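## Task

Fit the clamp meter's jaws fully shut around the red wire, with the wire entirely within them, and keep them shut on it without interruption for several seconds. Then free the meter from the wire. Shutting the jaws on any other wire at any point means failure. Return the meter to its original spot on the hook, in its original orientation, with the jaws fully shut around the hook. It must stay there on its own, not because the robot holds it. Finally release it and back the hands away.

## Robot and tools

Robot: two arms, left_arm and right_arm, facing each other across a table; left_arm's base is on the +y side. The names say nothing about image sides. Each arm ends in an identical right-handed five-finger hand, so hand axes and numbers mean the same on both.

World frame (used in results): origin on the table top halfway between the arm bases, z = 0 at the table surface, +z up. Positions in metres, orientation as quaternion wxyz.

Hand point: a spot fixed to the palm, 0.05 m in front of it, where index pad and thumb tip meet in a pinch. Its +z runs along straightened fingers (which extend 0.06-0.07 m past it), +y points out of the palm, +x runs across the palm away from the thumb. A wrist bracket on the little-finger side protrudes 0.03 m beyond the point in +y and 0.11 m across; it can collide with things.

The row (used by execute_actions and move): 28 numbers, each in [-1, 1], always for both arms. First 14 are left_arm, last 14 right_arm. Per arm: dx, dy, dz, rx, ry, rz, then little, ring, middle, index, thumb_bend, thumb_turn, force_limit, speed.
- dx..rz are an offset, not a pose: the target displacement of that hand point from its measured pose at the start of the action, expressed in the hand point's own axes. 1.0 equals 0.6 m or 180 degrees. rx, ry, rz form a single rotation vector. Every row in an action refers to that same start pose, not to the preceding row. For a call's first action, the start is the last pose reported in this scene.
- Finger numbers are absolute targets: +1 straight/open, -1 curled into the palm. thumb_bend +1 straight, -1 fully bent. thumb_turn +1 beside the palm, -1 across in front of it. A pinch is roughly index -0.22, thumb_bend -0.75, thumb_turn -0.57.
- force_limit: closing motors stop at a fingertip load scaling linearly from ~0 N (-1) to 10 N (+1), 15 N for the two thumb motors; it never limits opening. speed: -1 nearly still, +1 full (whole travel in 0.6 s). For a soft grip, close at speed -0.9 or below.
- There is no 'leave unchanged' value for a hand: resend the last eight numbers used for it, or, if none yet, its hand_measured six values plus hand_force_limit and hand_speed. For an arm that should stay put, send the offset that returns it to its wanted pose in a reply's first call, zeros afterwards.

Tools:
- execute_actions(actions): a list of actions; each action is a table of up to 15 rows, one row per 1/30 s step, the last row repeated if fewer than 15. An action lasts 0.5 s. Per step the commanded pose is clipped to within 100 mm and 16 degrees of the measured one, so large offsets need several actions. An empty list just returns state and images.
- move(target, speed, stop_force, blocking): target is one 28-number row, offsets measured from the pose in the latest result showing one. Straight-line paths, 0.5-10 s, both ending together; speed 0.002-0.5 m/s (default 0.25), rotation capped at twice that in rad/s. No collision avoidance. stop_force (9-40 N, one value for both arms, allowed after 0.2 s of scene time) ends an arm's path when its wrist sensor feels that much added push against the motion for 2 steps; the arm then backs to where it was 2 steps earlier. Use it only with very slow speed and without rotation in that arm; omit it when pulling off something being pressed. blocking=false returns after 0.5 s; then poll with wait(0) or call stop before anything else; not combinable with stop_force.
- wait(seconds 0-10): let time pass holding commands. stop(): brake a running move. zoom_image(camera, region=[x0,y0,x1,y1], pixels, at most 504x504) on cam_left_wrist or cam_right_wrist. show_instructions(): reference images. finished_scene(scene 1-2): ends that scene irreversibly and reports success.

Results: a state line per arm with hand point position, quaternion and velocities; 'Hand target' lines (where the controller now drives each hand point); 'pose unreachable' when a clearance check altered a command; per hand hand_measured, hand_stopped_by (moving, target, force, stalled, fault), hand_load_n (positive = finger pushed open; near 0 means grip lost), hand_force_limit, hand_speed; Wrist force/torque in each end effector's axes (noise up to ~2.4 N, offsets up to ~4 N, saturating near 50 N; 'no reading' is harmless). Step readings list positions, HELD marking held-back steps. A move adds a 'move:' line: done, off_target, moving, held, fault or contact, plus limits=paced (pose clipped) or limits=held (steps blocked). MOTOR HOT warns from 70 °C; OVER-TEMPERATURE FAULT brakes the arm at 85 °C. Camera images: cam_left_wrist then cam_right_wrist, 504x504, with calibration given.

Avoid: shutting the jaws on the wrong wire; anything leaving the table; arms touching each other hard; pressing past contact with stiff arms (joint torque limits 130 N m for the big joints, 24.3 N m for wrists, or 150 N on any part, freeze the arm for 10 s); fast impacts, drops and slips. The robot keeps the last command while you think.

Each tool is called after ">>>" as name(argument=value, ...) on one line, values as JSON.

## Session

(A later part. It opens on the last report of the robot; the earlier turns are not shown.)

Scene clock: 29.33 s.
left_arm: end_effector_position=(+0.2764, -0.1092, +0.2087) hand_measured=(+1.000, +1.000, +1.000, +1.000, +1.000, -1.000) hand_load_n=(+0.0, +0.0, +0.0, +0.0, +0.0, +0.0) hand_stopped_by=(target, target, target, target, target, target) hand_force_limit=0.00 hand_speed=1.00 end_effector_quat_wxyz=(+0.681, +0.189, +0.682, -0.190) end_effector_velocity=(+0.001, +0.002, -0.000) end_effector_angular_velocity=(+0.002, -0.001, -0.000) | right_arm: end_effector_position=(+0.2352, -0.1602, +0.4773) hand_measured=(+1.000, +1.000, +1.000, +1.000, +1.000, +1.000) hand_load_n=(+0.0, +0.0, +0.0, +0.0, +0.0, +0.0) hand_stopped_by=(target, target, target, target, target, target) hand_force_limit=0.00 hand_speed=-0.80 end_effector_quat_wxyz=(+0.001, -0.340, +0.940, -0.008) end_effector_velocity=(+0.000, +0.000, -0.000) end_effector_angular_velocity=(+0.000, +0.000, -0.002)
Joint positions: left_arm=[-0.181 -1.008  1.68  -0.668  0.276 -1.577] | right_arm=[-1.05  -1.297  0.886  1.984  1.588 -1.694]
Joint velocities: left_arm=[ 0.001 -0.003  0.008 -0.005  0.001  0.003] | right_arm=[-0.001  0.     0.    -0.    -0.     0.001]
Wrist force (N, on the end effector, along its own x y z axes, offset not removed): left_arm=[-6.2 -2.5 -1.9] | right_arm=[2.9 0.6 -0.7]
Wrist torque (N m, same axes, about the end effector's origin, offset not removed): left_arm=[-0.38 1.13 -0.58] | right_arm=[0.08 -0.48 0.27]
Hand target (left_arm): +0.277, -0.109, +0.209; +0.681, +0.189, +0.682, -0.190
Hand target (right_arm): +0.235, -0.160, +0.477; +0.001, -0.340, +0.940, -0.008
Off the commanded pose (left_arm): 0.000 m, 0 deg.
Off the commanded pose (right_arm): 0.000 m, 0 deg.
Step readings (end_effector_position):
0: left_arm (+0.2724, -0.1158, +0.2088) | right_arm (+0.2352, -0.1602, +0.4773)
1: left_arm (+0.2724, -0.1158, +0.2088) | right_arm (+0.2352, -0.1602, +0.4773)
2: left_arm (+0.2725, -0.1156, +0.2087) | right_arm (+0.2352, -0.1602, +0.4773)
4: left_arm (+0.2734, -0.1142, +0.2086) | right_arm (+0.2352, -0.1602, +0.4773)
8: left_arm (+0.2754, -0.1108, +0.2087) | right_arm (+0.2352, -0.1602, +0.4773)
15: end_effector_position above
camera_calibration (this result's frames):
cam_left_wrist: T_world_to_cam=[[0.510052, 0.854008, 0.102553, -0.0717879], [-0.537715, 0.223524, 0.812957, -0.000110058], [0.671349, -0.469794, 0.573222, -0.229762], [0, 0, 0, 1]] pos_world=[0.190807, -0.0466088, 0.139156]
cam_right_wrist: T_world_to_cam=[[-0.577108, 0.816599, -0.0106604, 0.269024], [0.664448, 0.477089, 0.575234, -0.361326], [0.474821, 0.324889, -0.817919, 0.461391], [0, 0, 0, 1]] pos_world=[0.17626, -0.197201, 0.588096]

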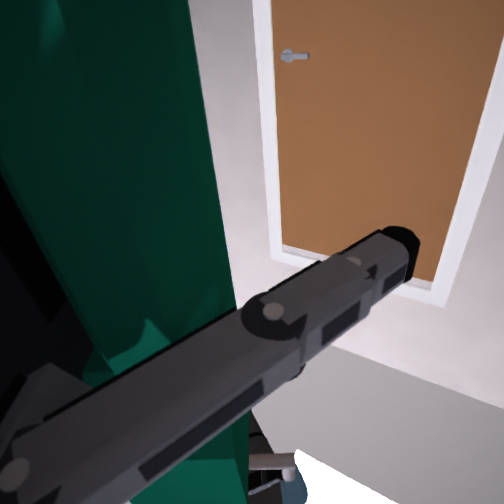

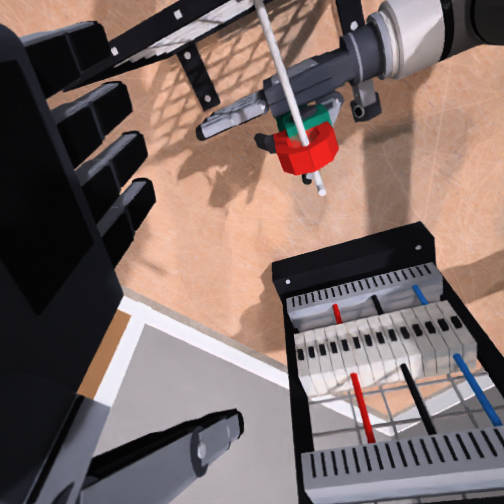

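>>> execute_actions(actions=[[[0,0.002,0.001,0,0,0,-0.5,-0.5,0.4,0.4,0.4,-1,0.2,0.9,0,0,0,0,0,0,1,1,1,1,1,1,0,-0.8],[0,0.004,0.002,0,0,0,-0.5,-0.5,0.4,0.4,0.4,-1,0.2,0.9,0,0,0,0,0,0,1,1,1,1,1,1,0,-0.8],[0,0.0065,0.004,0,0,0,-0.5,-0.5,0.4,0.4,0.4,-1,0.2,0.9,0,0,0,0,0,0,1,1,1,1,1,1,0,-0.8]],[[0,0,0,0,0,0,-1,-1,0.4,0.4,-1,-1,0.3,-0.6,0,0,0,0,0,0,1,1,1,1,1,1,0,-0.8]]])

>>> wait(seconds=0.3)

>>> zoom_image(camera="cam_right_wrist", region=[245, 85, 365, 205])

Scene clock: 31.00 s.
left_arm: end_effector_position=(+0.2804, -0.1071, +0.2087) hand_measured=(-0.682, -0.682, +0.400, +0.400, +0.208, -1.000) hand_load_n=(+0.0, +0.0, +0.0, +0.0, +2.5, +0.5) hand_stopped_by=(moving, moving, target, target, moving, target) hand_force_limit=0.30 hand_speed=-0.60 end_effector_quat_wxyz=(+0.681, +0.188, +0.682, -0.190) end_effector_velocity=(+0.000, +0.000, +0.000) end_effector_angular_velocity=(-0.001, +0.000, +0.001) | right_arm: end_effector_position=(+0.2352, -0.1602, +0.4773) hand_measured=(+1.000, +1.000, +1.000, +1.000, +1.000, +1.000) hand_load_n=(+0.0, +0.0, +0.0, +0.0, +0.0, +0.0) hand_stopped_by=(target, target, target, target, target, target) hand_force_limit=0.00 hand_speed=-0.80 end_effector_quat_wxyz=(+0.001, -0.340, +0.940, -0.008) end_effector_velocity=(+0.000, -0.001, +0.001) end_effector_angular_velocity=(+0.001, -0.001, -0.002)
Joint positions: left_arm=[-0.175 -1.012  1.687 -0.671  0.282 -1.577] | right_arm=[-1.05  -1.297  0.886  1.984  1.588 -1.694]
Joint velocities: left_arm=[ 0.    -0.001  0.    -0.    -0.001 -0.   ] | right_arm=[-0.001 -0.002 -0.     0.    -0.     0.   ]
Wrist force (N, on the end effector, along its own x y z axes, offset not removed): left_arm=[-1.7 -1.8 -3.9] | right_arm=[0.0 2.3 -3.9]
Wrist torque (N m, same axes, about the end effector's origin, offset not removed): left_arm=[-0.26 0.26 -0.14] | right_arm=[0.63 0.18 -0.14]
Hand target (left_arm): +0.280, -0.107, +0.209; +0.681, +0.188, +0.682, -0.190
Hand target (right_arm): +0.235, -0.160, +0.477; +0.001, -0.340, +0.940, -0.008
Off the commanded pose (left_arm): 0.000 m, 0 deg.
Off the commanded pose (right_arm): 0.000 m, 0 deg.
Step readings (end_effector_position; steps 1 to 15: 1st action; 16 to 30: 2nd action):
0: left_arm (+0.2765, -0.1090, +0.2087) | right_arm (+0.2352, -0.1602, +0.4773)
1: left_arm (+0.2765, -0.1090, +0.2087) | right_arm (+0.2352, -0.1602, +0.4773)
2: left_arm (+0.2767, -0.1089, +0.2087) | right_arm (+0.2352, -0.1602, +0.4773)
4: left_arm (+0.2777, -0.1084, +0.2087) | right_arm (+0.2352, -0.1602, +0.4773)
8: left_arm (+0.2796, -0.1075, +0.2087) | right_arm (+0.2352, -0.1602, +0.4773)
15: left_arm (+0.2804, -0.1071, +0.2087) | right_arm (+0.2352, -0.1602, +0.4773)
16: left_arm (+0.2804, -0.1071, +0.2087) | right_arm (+0.2352, -0.1602, +0.4773)
17: left_arm (+0.2804, -0.1071, +0.2087) | right_arm (+0.2352, -0.1602, +0.4773)
19: left_arm (+0.2804, -0.1071, +0.2087) | right_arm (+0.2352, -0.1602, +0.4773)
23: left_arm (+0.2804, -0.1071, +0.2087) | right_arm (+0.2352, -0.1602, +0.4773)
30: end_effector_position above
camera_calibration (this result's frames):
cam_left_wrist: T_world_to_cam=[[0.510052, 0.854013, 0.102513, -0.0755907], [-0.537678, 0.223536, 0.812978, 0.00158604], [0.671379, -0.46978, 0.573199, -0.231467], [0, 0, 0, 1]] pos_world=[0.19481, -0.0445377, 0.139136]
cam_right_wrist: T_world_to_cam=[[-0.577108, 0.816599, -0.0106604, 0.269024], [0.664448, 0.477089, 0.575234, -0.361327], [0.474821, 0.324889, -0.817919, 0.461391], [0, 0, 0, 1]] pos_world=[0.17626, -0.197201, 0.588096]

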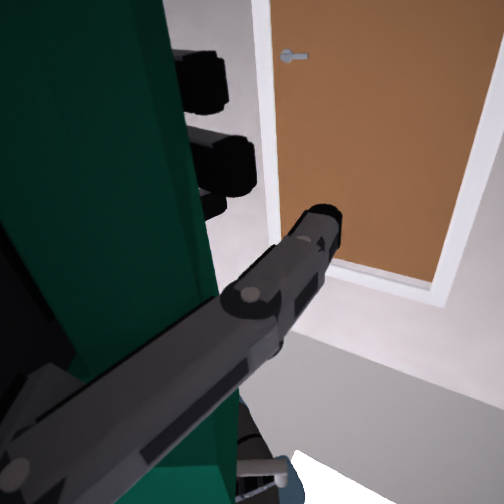

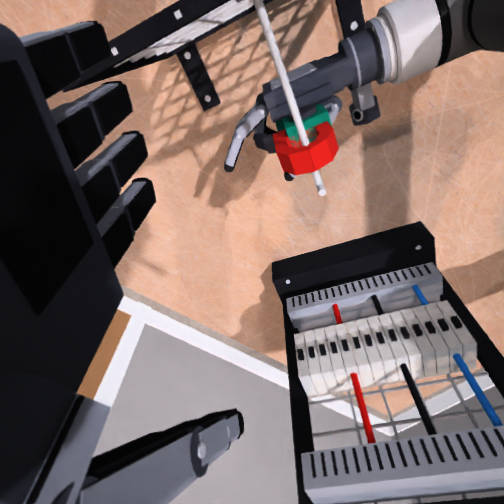

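Scene clock: 31.30 s.
left_arm: end_effector_position=(+0.2804, -0.1071, +0.2087) hand_measured=(-0.812, -0.810, +0.400, +0.400, +0.124, -1.000) hand_load_n=(+8.0, +10.5, +0.0, +0.0, +10.5, +1.5) hand_stopped_by=(force, force, target, target, force, target) hand_force_limit=0.30 hand_speed=-0.60 end_effector_quat_wxyz=(+0.681, +0.188, +0.682, -0.190) end_effector_velocity=(-0.000, +0.000, -0.000) end_effector_angular_velocity=(+0.001, -0.000, +0.000) | right_arm: end_effector_position=(+0.2352, -0.1602, +0.4773) hand_measured=(+1.000, +1.000, +1.000, +1.000, +1.000, +1.000) hand_load_n=(+0.0, +0.0, +0.0, +0.0, +0.0, +0.0) hand_stopped_by=(target, target, target, target, target, target) hand_force_limit=0.00 hand_speed=-0.80 end_effector_quat_wxyz=(+0.001, -0.340, +0.940, -0.008) end_effector_velocity=(-0.001, -0.000, +0.000) end_effector_angular_velocity=(-0.000, -0.001, -0.000)
Joint positions: left_arm=[-0.175 -1.012  1.687 -0.671  0.282 -1.577] | right_arm=[-1.05  -1.297  0.886  1.984  1.588 -1.694]
Joint velocities: left_arm=[-0.     0.001  0.     0.    -0.     0.   ] | right_arm=[ 0.001 -0.001 -0.     0.001  0.001  0.001]
Wrist force (N, on the end effector, along its own x y z axes, offset not removed): left_arm=[-2.8 -0.1 -9.3] | right_arm=[-0.2 1.2 -2.4]
Wrist torque (N m, same axes, about the end effector's origin, offset not removed): left_arm=[0.23 0.43 -0.16] | right_arm=[0.24 0.20 0.12]
Hand target (left_arm): +0.280, -0.107, +0.209; +0.681, +0.188, +0.682, -0.190
Hand target (right_arm): +0.235, -0.160, +0.477; +0.001, -0.340, +0.940, -0.008
Off the commanded pose (left_arm): 0.000 m, 0 deg.
Off the commanded pose (right_arm): 0.000 m, 0 deg.
wait: 0.30 s; no rest
camera_calibration (this result's frames):
cam_left_wrist: T_world_to_cam=[[0.510052, 0.854013, 0.102513, -0.0755907], [-0.537678, 0.223536, 0.812978, 0.00158603], [0.671379, -0.46978, 0.573199, -0.231467], [0, 0, 0, 1]] pos_world=[0.19481, -0.0445377, 0.139136]
cam_right_wrist: T_world_to_cam=[[-0.577108, 0.816599, -0.0106603, 0.269024], [0.664448, 0.477089, 0.575234, -0.361327], [0.474821, 0.324889, -0.817919, 0.461391], [0, 0, 0, 1]] pos_world=[0.17626, -0.197201, 0.588096]

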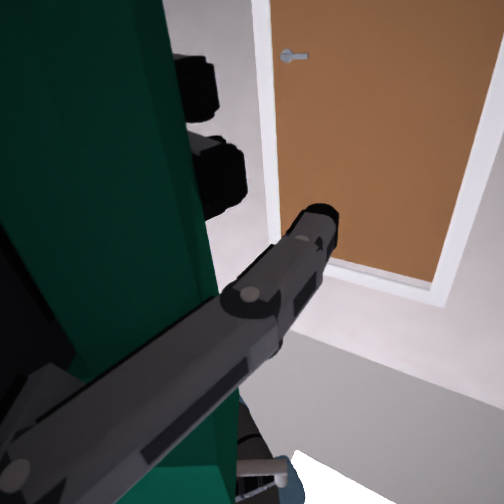

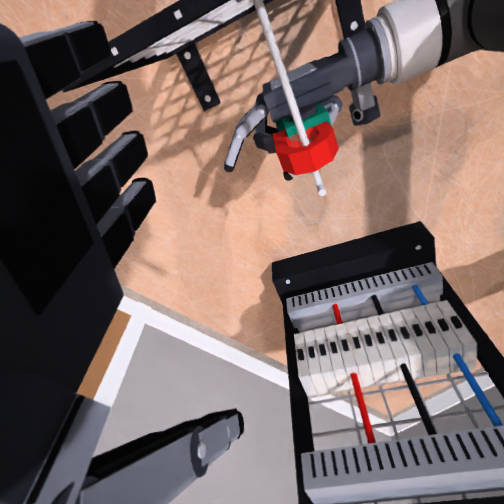

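Region (245, 85, 365, 205) of cam_right_wrist's 504x504 image, scaled by 4.200, with more detail than that image has.

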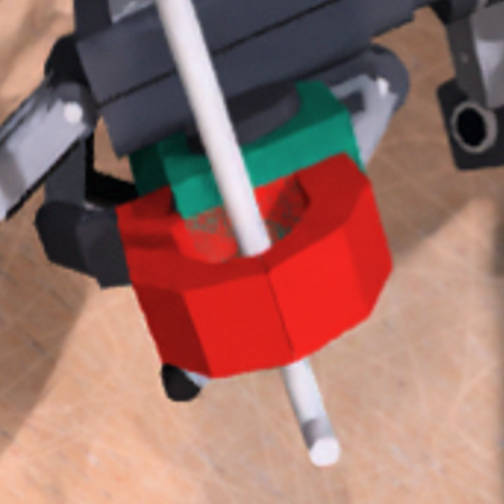

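>>> execute_actions(actions=[[[-0.001,0,-0.0025,0,0,0,-1,-1,-1,-1,-1,-1,0.7,-0.35,0,0,0,0,0,0,1,1,1,1,1,1,0,-0.8]],[[0,0,0,0,0,0,-1,-1,-1,-1,-1,-1,0.7,-0.4,0,0,0,0,0,0,1,1,1,1,1,1,0,-0.8]]])

>>> wait(seconds=0.4)

>>> zoom_image(camera="cam_right_wrist", region=[245, 85, 365, 205])

Scene clock: 32.67 s.
left_arm: end_effector_position=(+0.2792, -0.1064, +0.2093) hand_measured=(-0.812, -0.810, -0.532, -0.532, +0.124, -1.000) hand_load_n=(+6.5, +9.5, +4.0, +0.0, +10.0, +3.0) hand_stopped_by=(force, force, moving, moving, force, target) hand_force_limit=0.70 hand_speed=-0.40 end_effector_quat_wxyz=(+0.681, +0.188, +0.682, -0.190) end_effector_velocity=(+0.000, +0.000, -0.000) end_effector_angular_velocity=(+0.001, -0.000, -0.000) | right_arm: end_effector_position=(+0.2352, -0.1602, +0.4773) hand_measured=(+1.000, +1.000, +1.000, +1.000, +1.000, +1.000) hand_load_n=(+0.0, +0.0, +0.0, +0.0, +0.0, +0.0) hand_stopped_by=(target, target, target, target, target, target) hand_force_limit=0.00 hand_speed=-0.80 end_effector_quat_wxyz=(+0.001, -0.340, +0.940, -0.008) end_effector_velocity=(+0.000, +0.001, -0.001) end_effector_angular_velocity=(+0.001, +0.000, +0.000)
Joint positions: left_arm=[-0.178 -1.015  1.689 -0.671  0.279 -1.577] | right_arm=[-1.05  -1.297  0.886  1.984  1.588 -1.694]
Joint velocities: left_arm=[ 0.     0.     0.001 -0.     0.001 -0.   ] | right_arm=[ 0.001  0.001  0.    -0.001 -0.001  0.001]
Wrist force (N, on the end effector, along its own x y z axes, offset not removed): left_arm=[2.3 -1.1 -5.4] | right_arm=[2.3 1.5 -2.9]
Wrist torque (N m, same axes, about the end effector's origin, offset not removed): left_arm=[-0.01 0.13 -0.04] | right_arm=[0.03 -0.36 0.14]
Hand target (left_arm): +0.279, -0.106, +0.209; +0.681, +0.188, +0.682, -0.190
Hand target (right_arm): +0.235, -0.160, +0.477; +0.001, -0.340, +0.940, -0.008
Off the commanded pose (left_arm): 0.000 m, 0 deg.
Off the commanded pose (right_arm): 0.000 m, 0 deg.
Step readings (end_effector_position; steps 1 to 15: 1st action; 16 to 30: 2nd action):
0: left_arm (+0.2804, -0.1071, +0.2087) | right_arm (+0.2352, -0.1602, +0.4773)
1: left_arm (+0.2804, -0.1071, +0.2087) | right_arm (+0.2352, -0.1602, +0.4773)
2: left_arm (+0.2803, -0.1071, +0.2088) | right_arm (+0.2352, -0.1602, +0.4773)
4: left_arm (+0.2799, -0.1068, +0.2090) | right_arm (+0.2352, -0.1602, +0.4773)
8: left_arm (+0.2794, -0.1064, +0.2092) | right_arm (+0.2352, -0.1602, +0.4773)
15: left_arm (+0.2792, -0.1064, +0.2093) | right_arm (+0.2352, -0.1602, +0.4773)
16: left_arm (+0.2792, -0.1064, +0.2093) | right_arm (+0.2352, -0.1602, +0.4773)
17: left_arm (+0.2792, -0.1064, +0.2093) | right_arm (+0.2352, -0.1602, +0.4773)
19: left_arm (+0.2792, -0.1064, +0.2093) | right_arm (+0.2352, -0.1602, +0.4773)
23: left_arm (+0.2792, -0.1064, +0.2093) | right_arm (+0.2352, -0.1602, +0.4773)
30: end_effector_position above
camera_calibration (this result's frames):
cam_left_wrist: T_world_to_cam=[[0.510014, 0.854034, 0.102524, -0.075672], [-0.537698, 0.223509, 0.812973, 0.000265374], [0.671392, -0.469755, 0.573205, -0.230611], [0, 0, 0, 1]] pos_world=[0.193566, -0.0437633, 0.13973]
cam_right_wrist: T_world_to_cam=[[-0.577108, 0.816599, -0.0106604, 0.269024], [0.664448, 0.477089, 0.575235, -0.361327], [0.474822, 0.324889, -0.817919, 0.461391], [0, 0, 0, 1]] pos_world=[0.17626, -0.197201, 0.588096]

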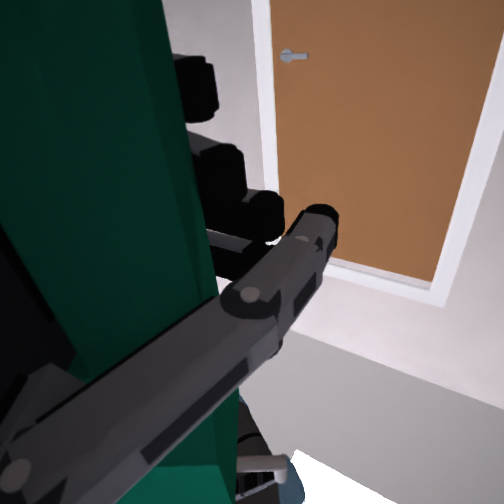

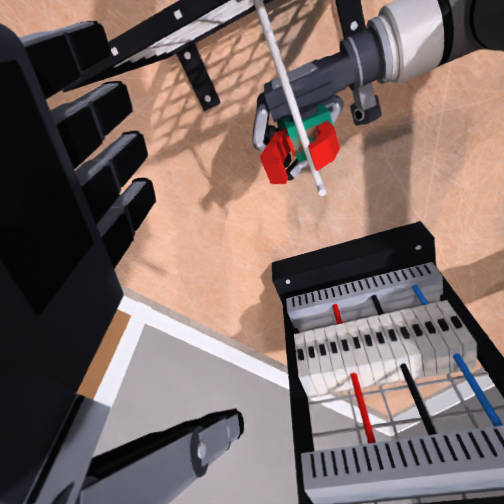

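Scene clock: 33.07 s.
left_arm: end_effector_position=(+0.2792, -0.1064, +0.2093) hand_measured=(-0.812, -0.810, -0.696, -0.694, +0.126, -1.000) hand_load_n=(+5.5, +8.5, +9.5, +11.0, +12.0, +4.0) hand_stopped_by=(force, force, force, force, force, target) hand_force_limit=0.70 hand_speed=-0.40 end_effector_quat_wxyz=(+0.681, +0.188, +0.682, -0.190) end_effector_velocity=(+0.000, +0.001, -0.000) end_effector_angular_velocity=(+0.001, -0.000, +0.003) | right_arm: end_effector_position=(+0.2352, -0.1602, +0.4773) hand_measured=(+1.000, +1.000, +1.000, +1.000, +1.000, +1.000) hand_load_n=(+0.0, +0.0, +0.0, +0.0, +0.0, +0.0) hand_stopped_by=(target, target, target, target, target, target) hand_force_limit=0.00 hand_speed=-0.80 end_effector_quat_wxyz=(+0.001, -0.340, +0.940, -0.008) end_effector_velocity=(-0.000, -0.000, +0.000) end_effector_angular_velocity=(-0.000, -0.001, -0.001)
Joint positions: left_arm=[-0.178 -1.015  1.689 -0.671  0.279 -1.577] | right_arm=[-1.05  -1.297  0.886  1.984  1.588 -1.694]
Joint velocities: left_arm=[ 0.     0.     0.     0.    -0.002  0.   ] | right_arm=[ 0.    -0.001  0.    -0.     0.001  0.001]
Wrist force (N, on the end effector, along its own x y z axes, offset not removed): left_arm=[1.1 1.1 0.4] | right_arm=[-0.6 0.9 -2.0]
Wrist torque (N m, same axes, about the end effector's origin, offset not removed): left_arm=[0.21 0.07 0.04] | right_arm=[0.15 0.11 -0.06]
Hand target (left_arm): +0.279, -0.106, +0.209; +0.681, +0.188, +0.682, -0.190
Hand target (right_arm): +0.235, -0.160, +0.477; +0.001, -0.340, +0.940, -0.008
Off the commanded pose (left_arm): 0.000 m, 0 deg.
Off the commanded pose (right_arm): 0.000 m, 0 deg.
wait: 0.40 s; at rest by 0.30 s
camera_calibration (this result's frames):
cam_left_wrist: T_world_to_cam=[[0.510014, 0.854034, 0.102525, -0.075672], [-0.537698, 0.223508, 0.812973, 0.000265369], [0.671392, -0.469755, 0.573205, -0.230611], [0, 0, 0, 1]] pos_world=[0.193566, -0.0437633, 0.13973]
cam_right_wrist: T_world_to_cam=[[-0.577108, 0.816599, -0.0106605, 0.269024], [0.664448, 0.477089, 0.575234, -0.361326], [0.474821, 0.324889, -0.817919, 0.461391], [0, 0, 0, 1]] pos_world=[0.17626, -0.197201, 0.588096]

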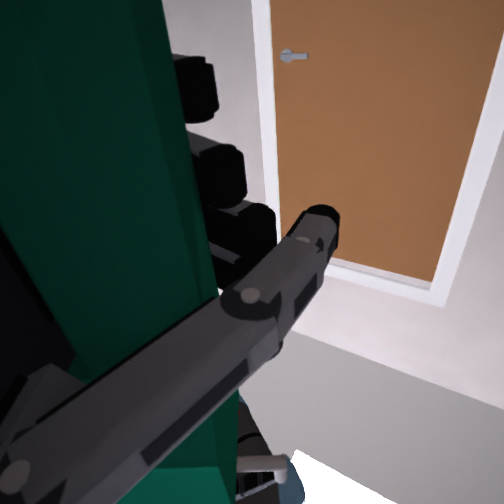

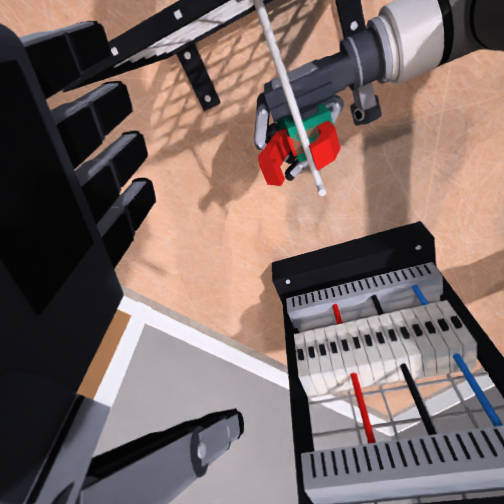

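Region (245, 85, 365, 205) of cam_right_wrist's 504x504 image, scaled by 4.200, with more detail than that image has.

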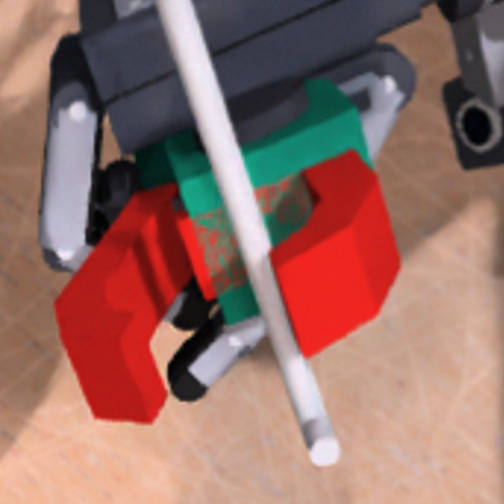

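>>> move(target=[0.0167,0.1417,-0.05,0,0,0,-0.97,-0.97,-1,-1,-1,-1,1.0,-0.7,0,0,0,0,0,0,1,1,1,1,1,1,0,-0.8], speed=0.12)

Scene clock: 49.97 s.
left_arm: end_effector_position=(+0.2974, -0.0182, +0.1990) hand_measured=(-0.824, -0.816, -0.696, -0.694, +0.126, -1.000) hand_load_n=(+11.0, +11.0, +9.5, +11.0, +12.0, +4.0) hand_stopped_by=(force, force, force, force, force, target) hand_force_limit=1.00 hand_speed=-0.70 end_effector_quat_wxyz=(+0.681, +0.188, +0.682, -0.190) end_effector_velocity=(+0.000, +0.002, +0.000) end_effector_angular_velocity=(-0.001, -0.002, +0.000) | right_arm: end_effector_position=(+0.2352, -0.1602, +0.4773) hand_measured=(+1.000, +1.000, +1.000, +1.000, +1.000, +1.000) hand_load_n=(+0.0, +0.0, +0.0, +0.0, +0.0, +0.0) hand_stopped_by=(target, target, target, target, target, target) hand_force_limit=0.00 hand_speed=-0.80 end_effector_quat_wxyz=(+0.001, -0.340, +0.940, -0.008) end_effector_velocity=(+0.000, +0.000, +0.000) end_effector_angular_velocity=(+0.000, +0.001, -0.001)
Joint positions: left_arm=[-0.19  -1.162  1.972 -0.805  0.267 -1.578] | right_arm=[-1.05  -1.297  0.886  1.984  1.588 -1.694]
Joint velocities: left_arm=[-0.001 -0.004  0.009 -0.013 -0.001  0.008] | right_arm=[-0.001  0.     0.     0.    -0.001  0.   ]
Wrist force (N, on the end effector, along its own x y z axes, offset not removed): left_arm=[-2.3 -0.6 -0.9] | right_arm=[-4.6 0.9 -2.9]
Wrist torque (N m, same axes, about the end effector's origin, offset not removed): left_arm=[-0.09 0.69 -0.33] | right_arm=[0.29 0.82 -0.28]
Hand target (left_arm): +0.297, -0.018, +0.199; +0.681, +0.188, +0.682, -0.190
Hand target (right_arm): +0.235, -0.160, +0.477; +0.001, -0.340, +0.940, -0.008
Off the commanded pose (left_arm): 0.000 m, 0 deg.
Off the commanded pose (right_arm): 0.000 m, 0 deg.
move: done
camera_calibration (this result's frames):
cam_left_wrist: T_world_to_cam=[[0.509986, 0.854053, 0.102504, -0.159161], [-0.537527, 0.223386, 0.81312, -0.00136571], [0.671549, -0.469779, 0.573, -0.195605], [0, 0, 0, 1]] pos_world=[0.211794, 0.0443457, 0.129507]
cam_right_wrist: T_world_to_cam=[[-0.577108, 0.816599, -0.0106604, 0.269024], [0.664448, 0.477089, 0.575234, -0.361327], [0.474822, 0.324889, -0.817919, 0.461391], [0, 0, 0, 1]] pos_world=[0.17626, -0.197201, 0.588096]

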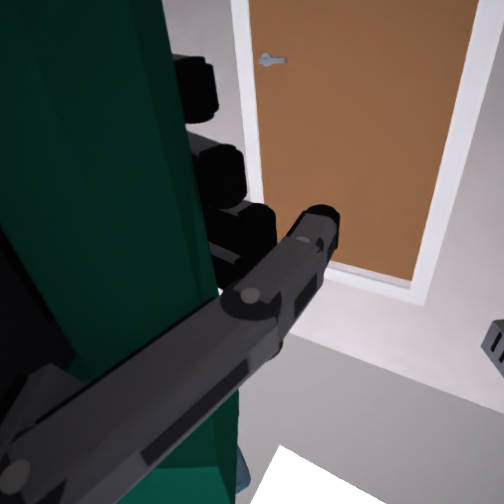

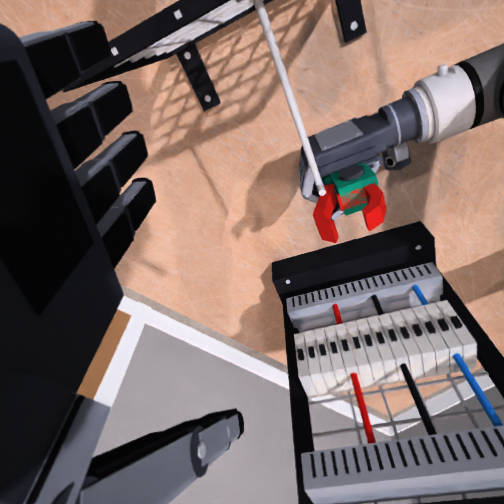

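>>> execute_actions(actions=[])

Scene clock: 50.97 s.
left_arm: end_effector_position=(+0.2974, -0.0180, +0.1990) hand_measured=(-0.824, -0.816, -0.696, -0.694, +0.126, -1.000) hand_load_n=(+11.0, +11.0, +9.5, +11.0, +12.0, +4.0) hand_stopped_by=(force, force, force, force, force, target) hand_force_limit=1.00 hand_speed=-0.70 end_effector_quat_wxyz=(+0.681, +0.188, +0.682, -0.190) end_effector_velocity=(+0.000, +0.000, -0.001) end_effector_angular_velocity=(+0.001, -0.000, +0.001) | right_arm: end_effector_position=(+0.2352, -0.1602, +0.4773) hand_measured=(+1.000, +1.000, +1.000, +1.000, +1.000, +1.000) hand_load_n=(+0.0, +0.0, +0.0, +0.0, +0.0, +0.0) hand_stopped_by=(target, target, target, target, target, target) hand_force_limit=0.00 hand_speed=-0.80 end_effector_quat_wxyz=(+0.001, -0.340, +0.940, -0.008) end_effector_velocity=(-0.000, +0.000, +0.000) end_effector_angular_velocity=(+0.001, -0.001, +0.002)
Joint positions: left_arm=[-0.19  -1.162  1.973 -0.807  0.267 -1.577] | right_arm=[-1.05  -1.297  0.886  1.984  1.588 -1.694]
Joint velocities: left_arm=[ 0.     0.001  0.001 -0.    -0.     0.   ] | right_arm=[ 0.001 -0.    -0.    -0.001  0.    -0.001]
Wrist force (N, on the end effector, along its own x y z axes, offset not removed): left_arm=[2.5 -1.0 -2.9] | right_arm=[-2.4 1.7 -1.5]
Wrist torque (N m, same axes, about the end effector's origin, offset not removed): left_arm=[-0.27 0.00 -0.21] | right_arm=[0.25 0.32 0.05]
Hand target (left_arm): +0.297, -0.018, +0.199; +0.681, +0.188, +0.682, -0.190
Hand target (right_arm): +0.235, -0.160, +0.477; +0.001, -0.340, +0.940, -0.008
Off the commanded pose (left_arm): 0.000 m, 0 deg.
Off the commanded pose (right_arm): 0.000 m, 0 deg.
camera_calibration (this result's frames):
cam_left_wrist: T_world_to_cam=[[0.51001, 0.854036, 0.102532, -0.159352], [-0.537702, 0.223501, 0.812972, -0.00130559], [0.671392, -0.469755, 0.573204, -0.195507], [0, 0, 0, 1]] pos_world=[0.211831, 0.0445442, 0.129465]
cam_right_wrist: T_world_to_cam=[[-0.577108, 0.816598, -0.0106604, 0.269024], [0.664448, 0.477089, 0.575234, -0.361326], [0.474821, 0.324889, -0.817919, 0.461392], [0, 0, 0, 1]] pos_world=[0.17626, -0.197201, 0.588096]

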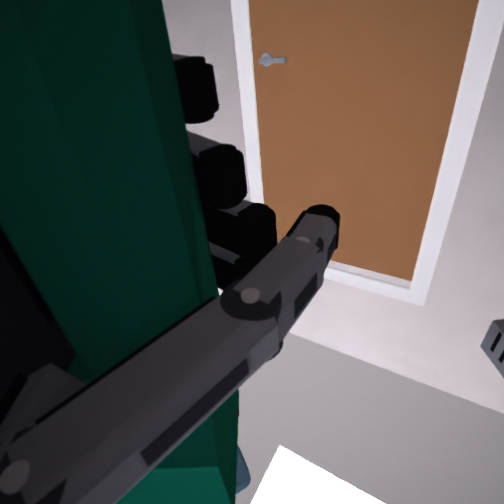

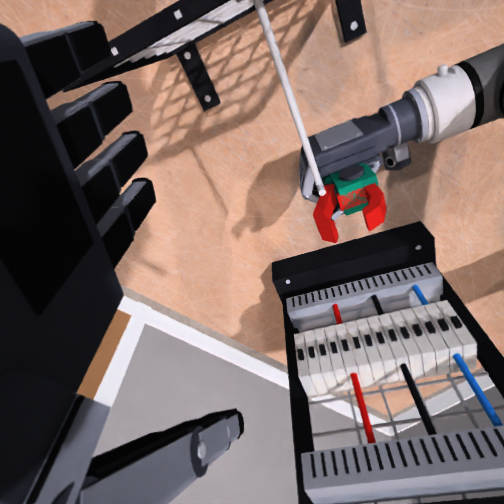

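>>> move(target=[-0.185,0.1652,0.0808,0.01309,0.01309,-0.49988,-0.97,-0.97,-1,-1,-1,-1,1.0,-0.7,0,0,0,0,0,0,1,1,1,1,1,1,0,-0.8], speed=0.42)

Scene clock: 55.50 s.
left_arm: end_effector_position=(+0.3902, +0.0420, +0.3091) hand_measured=(-0.824, -0.816, -0.696, -0.694, +0.126, -1.000) hand_load_n=(+11.0, +11.0, +9.5, +11.0, +12.0, +4.0) hand_stopped_by=(force, force, force, force, force, target) hand_force_limit=1.00 hand_speed=-0.70 end_effector_quat_wxyz=(+0.331, -0.333, +0.624, -0.624) end_effector_velocity=(+0.001, +0.000, +0.000) end_effector_angular_velocity=(-0.004, +0.011, -0.002) | right_arm: end_effector_position=(+0.2352, -0.1602, +0.4773) hand_measured=(+1.000, +1.000, +1.000, +1.000, +1.000, +1.000) hand_load_n=(+0.0, +0.0, +0.0, +0.0, +0.0, +0.0) hand_stopped_by=(target, target, target, target, target, target) hand_force_limit=0.00 hand_speed=-0.80 end_effector_quat_wxyz=(+0.001, -0.340, +0.940, -0.008) end_effector_velocity=(-0.000, +0.001, -0.000) end_effector_angular_velocity=(-0.000, +0.001, +0.001)
Joint positions: left_arm=[ 0.057 -1.609  1.914 -0.303  0.566 -3.145] | right_arm=[-1.05  -1.297  0.886  1.984  1.588 -1.694]
Joint velocities: left_arm=[ 0.004  0.    -0.007  0.019  0.006 -0.02 ] | right_arm=[ 0.001  0.001 -0.     0.    -0.     0.   ]
Wrist force (N, on the end effector, along its own x y z axes, offset not removed): left_arm=[-3.9 1.0 -4.5] | right_arm=[-1.8 1.1 0.0]
Wrist torque (N m, same axes, about the end effector's origin, offset not removed): left_arm=[0.02 0.43 -0.38] | right_arm=[0.16 0.29 -0.14]
Hand target (left_arm): +0.390, +0.042, +0.309; +0.331, -0.333, +0.625, -0.624
Hand target (right_arm): +0.235, -0.160, +0.477; +0.001, -0.340, +0.940, -0.008
Off the commanded pose (left_arm): 0.001 m, 0 deg.
Off the commanded pose (right_arm): 0.000 m, 0 deg.
move: done
camera_calibration (this result's frames):
cam_left_wrist: T_world_to_cam=[[0.0539863, 0.0879719, -0.994659, 0.280001], [-0.0234876, 0.995948, 0.0868111, -0.0629338], [0.998265, 0.0186755, 0.0558338, -0.28086], [0, 0, 0, 1]] pos_world=[0.263778, 0.0432917, 0.29965]
cam_right_wrist: T_world_to_cam=[[-0.577108, 0.816599, -0.0106605, 0.269024], [0.664448, 0.477089, 0.575234, -0.361326], [0.474822, 0.324889, -0.817919, 0.461391], [0, 0, 0, 1]] pos_world=[0.17626, -0.197201, 0.588096]

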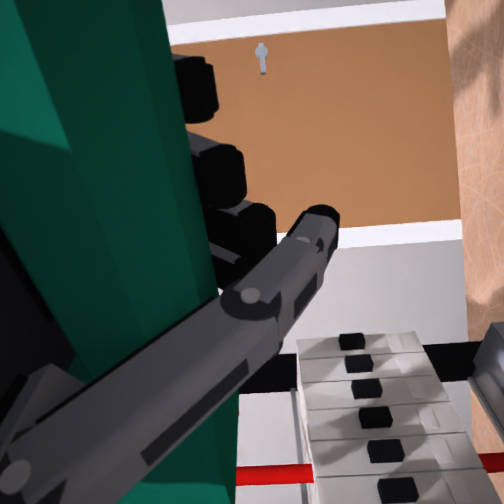

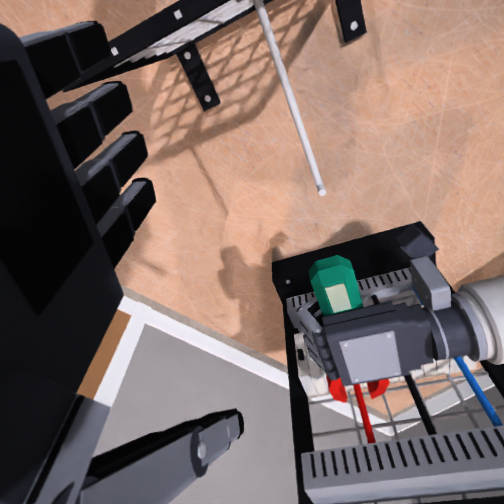

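>>> zoom_image(camera="cam_left_wrist", region=[200,304,400,504])

>>> zoom_image(camera="cam_right_wrist", region=[290,330,430,470])

Region (200, 304, 400, 504) of cam_left_wrist's 504x504 image, scaled by 2.520, with more detail than that image has.

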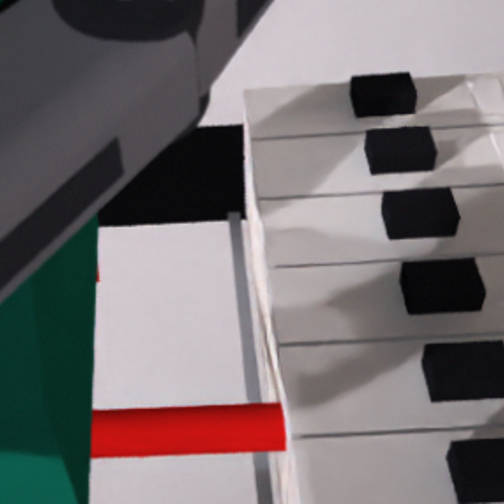

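Region (290, 330, 430, 470) of cam_right_wrist's 504x504 image, scaled by 3.600, with more detail than that image has.

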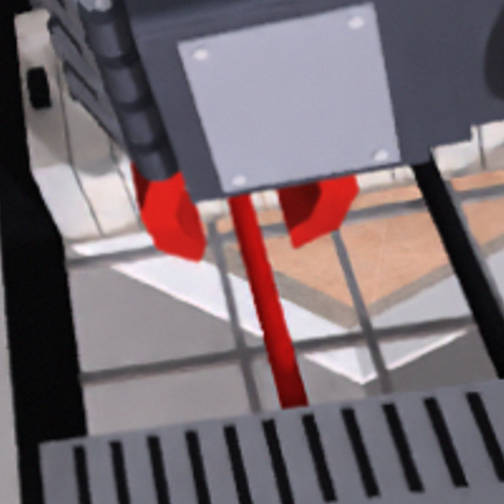

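>>> move(target=[-0.0967,-0.0015,0.001,0,0,0,-0.97,-0.97,-1,-1,-1,-1,1.0,-0.7,0,0,0,0,0,0,1,1,1,1,1,1,0,-0.8], speed=0.08)

Scene clock: 59.30 s.
left_arm: end_effector_position=(+0.4231, +0.0895, +0.3097) hand_measured=(-0.824, -0.816, -0.696, -0.694, +0.126, -1.000) hand_load_n=(+11.0, +11.0, +9.5, +11.0, +12.0, +4.0) hand_stopped_by=(force, force, force, force, force, target) hand_force_limit=1.00 hand_speed=-0.70 end_effector_quat_wxyz=(+0.331, -0.333, +0.625, -0.624) end_effector_velocity=(+0.001, +0.001, +0.000) end_effector_angular_velocity=(-0.001, -0.000, -0.002) | right_arm: end_effector_position=(+0.2352, -0.1602, +0.4773) hand_measured=(+1.000, +1.000, +1.000, +1.000, +1.000, +1.000) hand_load_n=(+0.0, +0.0, +0.0, +0.0, +0.0, +0.0) hand_stopped_by=(target, target, target, target, target, target) hand_force_limit=0.00 hand_speed=-0.80 end_effector_quat_wxyz=(+0.001, -0.340, +0.940, -0.008) end_effector_velocity=(-0.000, +0.000, -0.000) end_effector_angular_velocity=(+0.000, -0.000, +0.001)
Joint positions: left_arm=[ 0.156 -1.69   1.987 -0.294  0.665 -3.145] | right_arm=[-1.05  -1.297  0.886  1.984  1.588 -1.694]
Joint velocities: left_arm=[ 0.005 -0.003  0.002 -0.     0.007  0.   ] | right_arm=[ 0.001  0.     0.    -0.     0.     0.   ]
Wrist force (N, on the end effector, along its own x y z axes, offset not removed): left_arm=[-4.6 -1.3 0.6] | right_arm=[1.3 -0.8 -1.8]
Wrist torque (N m, same axes, about the end effector's origin, offset not removed): left_arm=[-0.59 0.76 -0.42] | right_arm=[0.01 -0.27 0.00]
Hand target (left_arm): +0.423, +0.090, +0.310; +0.331, -0.333, +0.625, -0.624
Hand target (right_arm): +0.235, -0.160, +0.477; +0.001, -0.340, +0.940, -0.008
Off the commanded pose (left_arm): 0.000 m, 0 deg.
Off the commanded pose (right_arm): 0.000 m, 0 deg.
move: done
camera_calibration (this result's frames):
cam_left_wrist: T_world_to_cam=[[0.0536003, 0.0879794, -0.994679, 0.274842], [-0.0235071, 0.995946, 0.0868247, -0.109515], [0.998286, 0.0187282, 0.0554512, -0.314461], [0, 0, 0, 1]] pos_world=[0.296616, 0.0907795, 0.300326]
cam_right_wrist: T_world_to_cam=[[-0.577108, 0.816599, -0.0106603, 0.269024], [0.664448, 0.477089, 0.575234, -0.361326], [0.474821, 0.324889, -0.817919, 0.461391], [0, 0, 0, 1]] pos_world=[0.17626, -0.197201, 0.588096]

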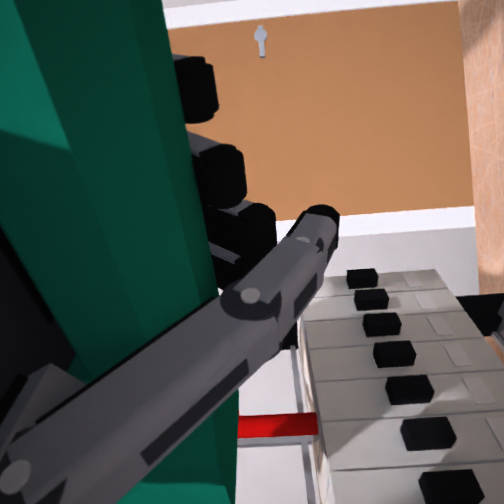

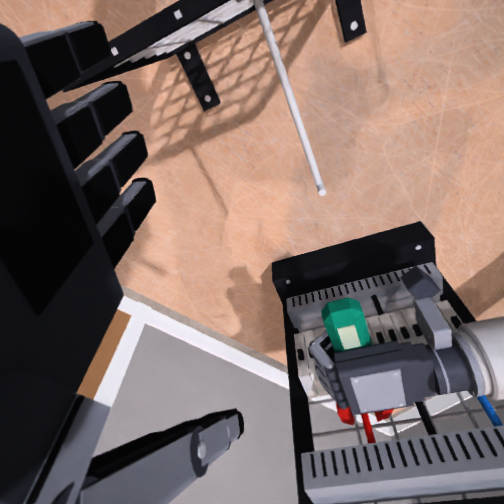

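>>> zoom_image(camera="cam_left_wrist", region=[200,304,400,504])

>>> zoom_image(camera="cam_right_wrist", region=[320,370,420,470])

Region (200, 304, 400, 504) of cam_left_wrist's 504x504 image, scaled by 2.520, with more detail than that image has.

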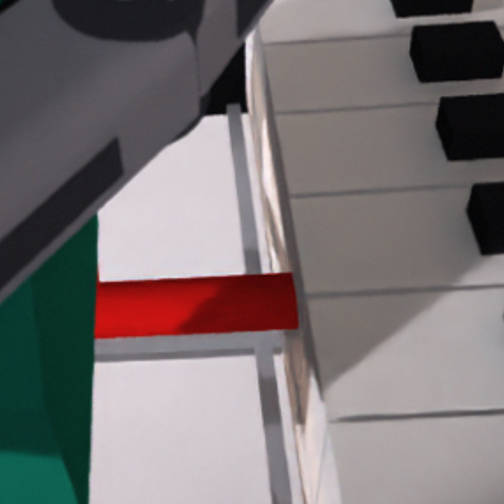

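Region (320, 370, 420, 470) of cam_right_wrist's 504x504 image, scaled by 5.040, with more detail than that image has.

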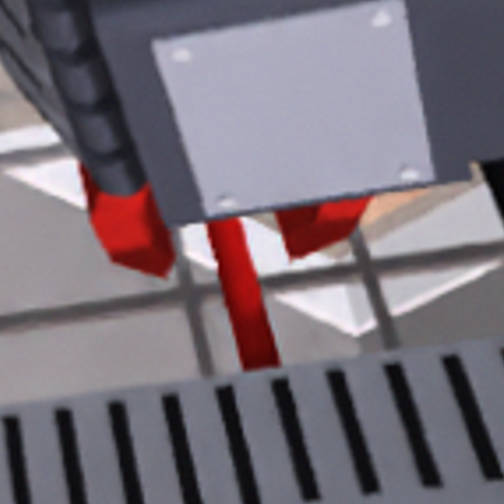

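>>> move(target=[-0.01,0,0.02,0,0,0,-0.97,-0.97,-1,-1,-1,-1,1.0,-0.7,0,0,0,0,0,0,1,1,1,1,1,1,0,-0.8], speed=0.05)

>>> execute_actions(actions=[[[0,0,0,0,0,0,-0.97,-0.97,0.6,0.6,-1,-1,1.0,-0.3,0,0,0,0,0,0,1,1,1,1,1,1,0,-0.8]],[[0,0,0,0,0,0,-0.97,-0.97,0.6,0.6,-1,-1,1.0,-0.3,0,0,0,0,0,0,1,1,1,1,1,1,0,-0.8]]])

Scene clock: 61.87 s.
left_arm: end_effector_position=(+0.4361, +0.0878, +0.3097) hand_measured=(-0.824, -0.816, -0.696, -0.694, +0.126, -1.000) hand_load_n=(+11.0, +11.0, +9.5, +11.0, +12.0, +4.0) hand_stopped_by=(force, force, force, force, force, target) hand_force_limit=1.00 hand_speed=-0.70 end_effector_quat_wxyz=(+0.331, -0.333, +0.625, -0.624) end_effector_velocity=(+0.002, -0.000, -0.000) end_effector_angular_velocity=(-0.000, -0.000, +0.001) | right_arm: end_effector_position=(+0.2352, -0.1602, +0.4773) hand_measured=(+1.000, +1.000, +1.000, +1.000, +1.000, +1.000) hand_load_n=(+0.0, +0.0, +0.0, +0.0, +0.0, +0.0) hand_stopped_by=(target, target, target, target, target, target) hand_force_limit=0.00 hand_speed=-0.80 end_effector_quat_wxyz=(+0.001, -0.340, +0.940, -0.008) end_effector_velocity=(+0.000, -0.001, +0.000) end_effector_angular_velocity=(+0.000, -0.000, -0.001)
Joint positions: left_arm=[ 0.195 -1.671  1.969 -0.296  0.704 -3.145] | right_arm=[-1.05  -1.297  0.886  1.984  1.588 -1.694]
Joint velocities: left_arm=[ 0.006  0.003 -0.003 -0.001  0.006  0.   ] | right_arm=[-0.002 -0.001 -0.     0.    -0.    -0.001]
Wrist force (N, on the end effector, along its own x y z axes, offset not removed): left_arm=[1.8 0.1 0.0] | right_arm=[0.0 5.1 -1.4]
Wrist torque (N m, same axes, about the end effector's origin, offset not removed): left_arm=[-0.46 -0.19 0.15] | right_arm=[0.72 -0.04 -0.04]
Hand target (left_arm): +0.436, +0.088, +0.310; +0.331, -0.333, +0.625, -0.624
Hand target (right_arm): +0.235, -0.160, +0.477; +0.001, -0.340, +0.940, -0.008
Off the commanded pose (left_arm): 0.000 m, 0 deg.
Off the commanded pose (right_arm): 0.000 m, 0 deg.
move: done
camera_calibration (this result's frames):
cam_left_wrist: T_world_to_cam=[[0.0535218, 0.0880424, -0.994678, 0.274275], [-0.0235311, 0.99594, 0.086888, -0.10751], [0.998289, 0.0187555, 0.0553762, -0.327445], [0, 0, 0, 1]] pos_world=[0.309675, 0.0890668, 0.300289]
cam_right_wrist: T_world_to_cam=[[-0.577108, 0.816599, -0.0106605, 0.269024], [0.664448, 0.477089, 0.575234, -0.361326], [0.474822, 0.324889, -0.817919, 0.461391], [0, 0, 0, 1]] pos_world=[0.17626, -0.197201, 0.588096]

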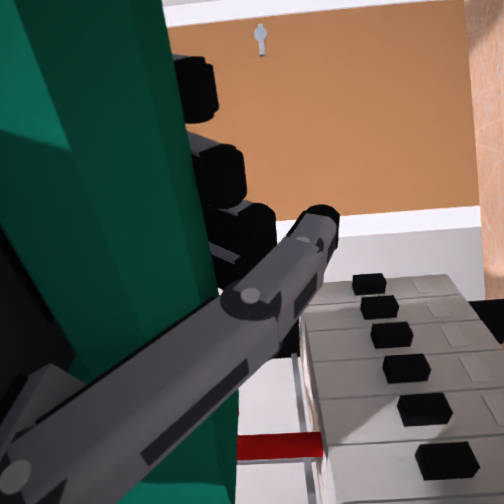

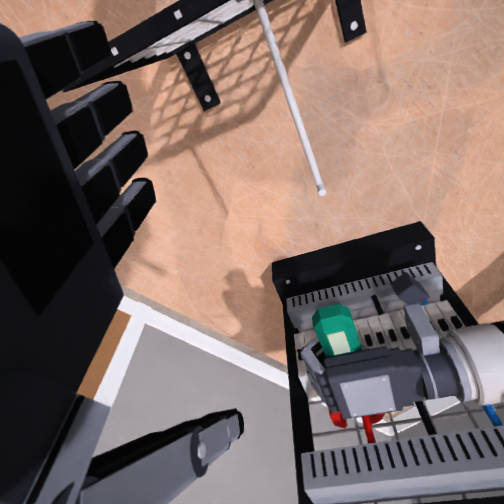

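Scene clock: 62.87 s.
left_arm: end_effector_position=(+0.4362, +0.0878, +0.3096) hand_measured=(-0.824, -0.816, +0.350, +0.350, +0.126, -1.000) hand_load_n=(+9.5, +10.5, +0.0, +0.0, +10.5, +5.0) hand_stopped_by=(force, force, moving, moving, force, target) hand_force_limit=1.00 hand_speed=-0.30 end_effector_quat_wxyz=(+0.331, -0.333, +0.625, -0.624) end_effector_velocity=(+0.000, +0.001, +0.000) end_effector_angular_velocity=(-0.000, -0.000, +0.002) | right_arm: end_effector_position=(+0.2352, -0.1602, +0.4773) hand_measured=(+1.000, +1.000, +1.000, +1.000, +1.000, +1.000) hand_load_n=(+0.0, +0.0, +0.0, +0.0, +0.0, +0.0) hand_stopped_by=(target, target, target, target, target, target) hand_force_limit=0.00 hand_speed=-0.80 end_effector_quat_wxyz=(+0.001, -0.340, +0.940, -0.008) end_effector_velocity=(+0.000, +0.001, -0.001) end_effector_angular_velocity=(-0.001, +0.001, +0.001)
Joint positions: left_arm=[ 0.195 -1.67   1.969 -0.296  0.705 -3.145] | right_arm=[-1.05  -1.297  0.886  1.984  1.588 -1.694]
Joint velocities: left_arm=[ 0.    -0.001  0.     0.    -0.002 -0.   ] | right_arm=[ 0.001  0.002  0.    -0.001 -0.    -0.   ]
Wrist force (N, on the end effector, along its own x y z axes, offset not removed): left_arm=[-4.6 -3.3 -0.2] | right_arm=[2.7 3.8 -1.4]
Wrist torque (N m, same axes, about the end effector's origin, offset not removed): left_arm=[-0.86 0.91 -0.31] | right_arm=[0.55 -0.38 0.21]
Hand target (left_arm): +0.436, +0.088, +0.310; +0.331, -0.333, +0.625, -0.624
Hand target (right_arm): +0.235, -0.160, +0.477; +0.001, -0.340, +0.940, -0.008
Off the commanded pose (left_arm): 0.000 m, 0 deg.
Off the commanded pose (right_arm): 0.000 m, 0 deg.
Step readings (end_effector_position; steps 1 to 15: 1st action; 16 to 30: 2nd action):
0: left_arm (+0.4361, +0.0878, +0.3097) | right_arm (+0.2352, -0.1602, +0.4773)
1: left_arm (+0.4362, +0.0877, +0.3097) | right_arm (+0.2352, -0.1602, +0.4773)
2: left_arm (+0.4362, +0.0877, +0.3097) | right_arm (+0.2352, -0.1602, +0.4773)
4: left_arm (+0.4362, +0.0877, +0.3097) | right_arm (+0.2352, -0.1602, +0.4773)
8: left_arm (+0.4362, +0.0877, +0.3097) | right_arm (+0.2352, -0.1602, +0.4773)
15: left_arm (+0.4362, +0.0878, +0.3096) | right_arm (+0.2352, -0.1602, +0.4773)
16: left_arm (+0.4362, +0.0878, +0.3096) | right_arm (+0.2352, -0.1602, +0.4773)
17: left_arm (+0.4362, +0.0878, +0.3096) | right_arm (+0.2352, -0.1602, +0.4773)
19: left_arm (+0.4362, +0.0878, +0.3096) | right_arm (+0.2352, -0.1602, +0.4773)
23: left_arm (+0.4362, +0.0878, +0.3096) | right_arm (+0.2352, -0.1602, +0.4773)
30: end_effector_position above
camera_calibration (this result's frames):
cam_left_wrist: T_world_to_cam=[[0.053506, 0.0881146, -0.994672, 0.274235], [-0.0236225, 0.995932, 0.0869554, -0.107511], [0.998288, 0.018844, 0.0553699, -0.327529], [0, 0, 0, 1]] pos_world=[0.309755, 0.089081, 0.300258]
cam_right_wrist: T_world_to_cam=[[-0.577108, 0.816598, -0.0106603, 0.269024], [0.664448, 0.477089, 0.575234, -0.361326], [0.474821, 0.324889, -0.817919, 0.461391], [0, 0, 0, 1]] pos_world=[0.17626, -0.197201, 0.588096]

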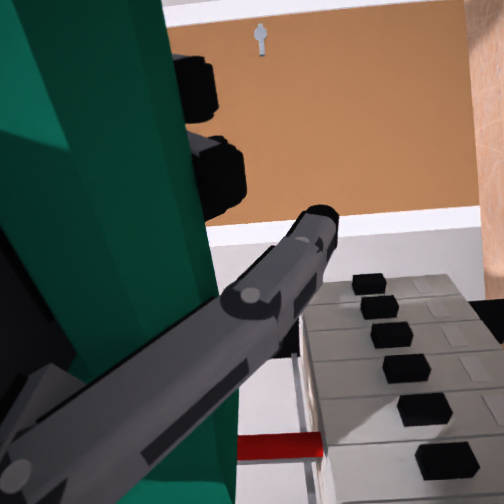

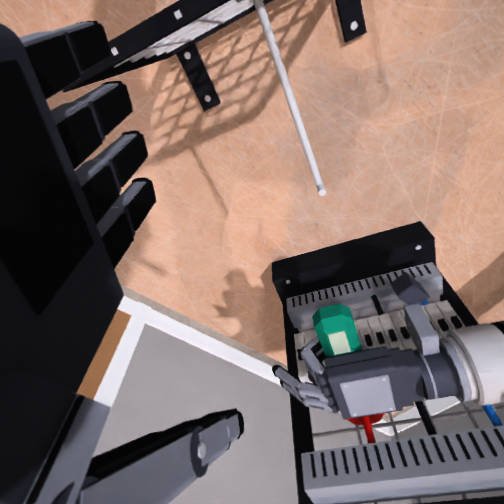

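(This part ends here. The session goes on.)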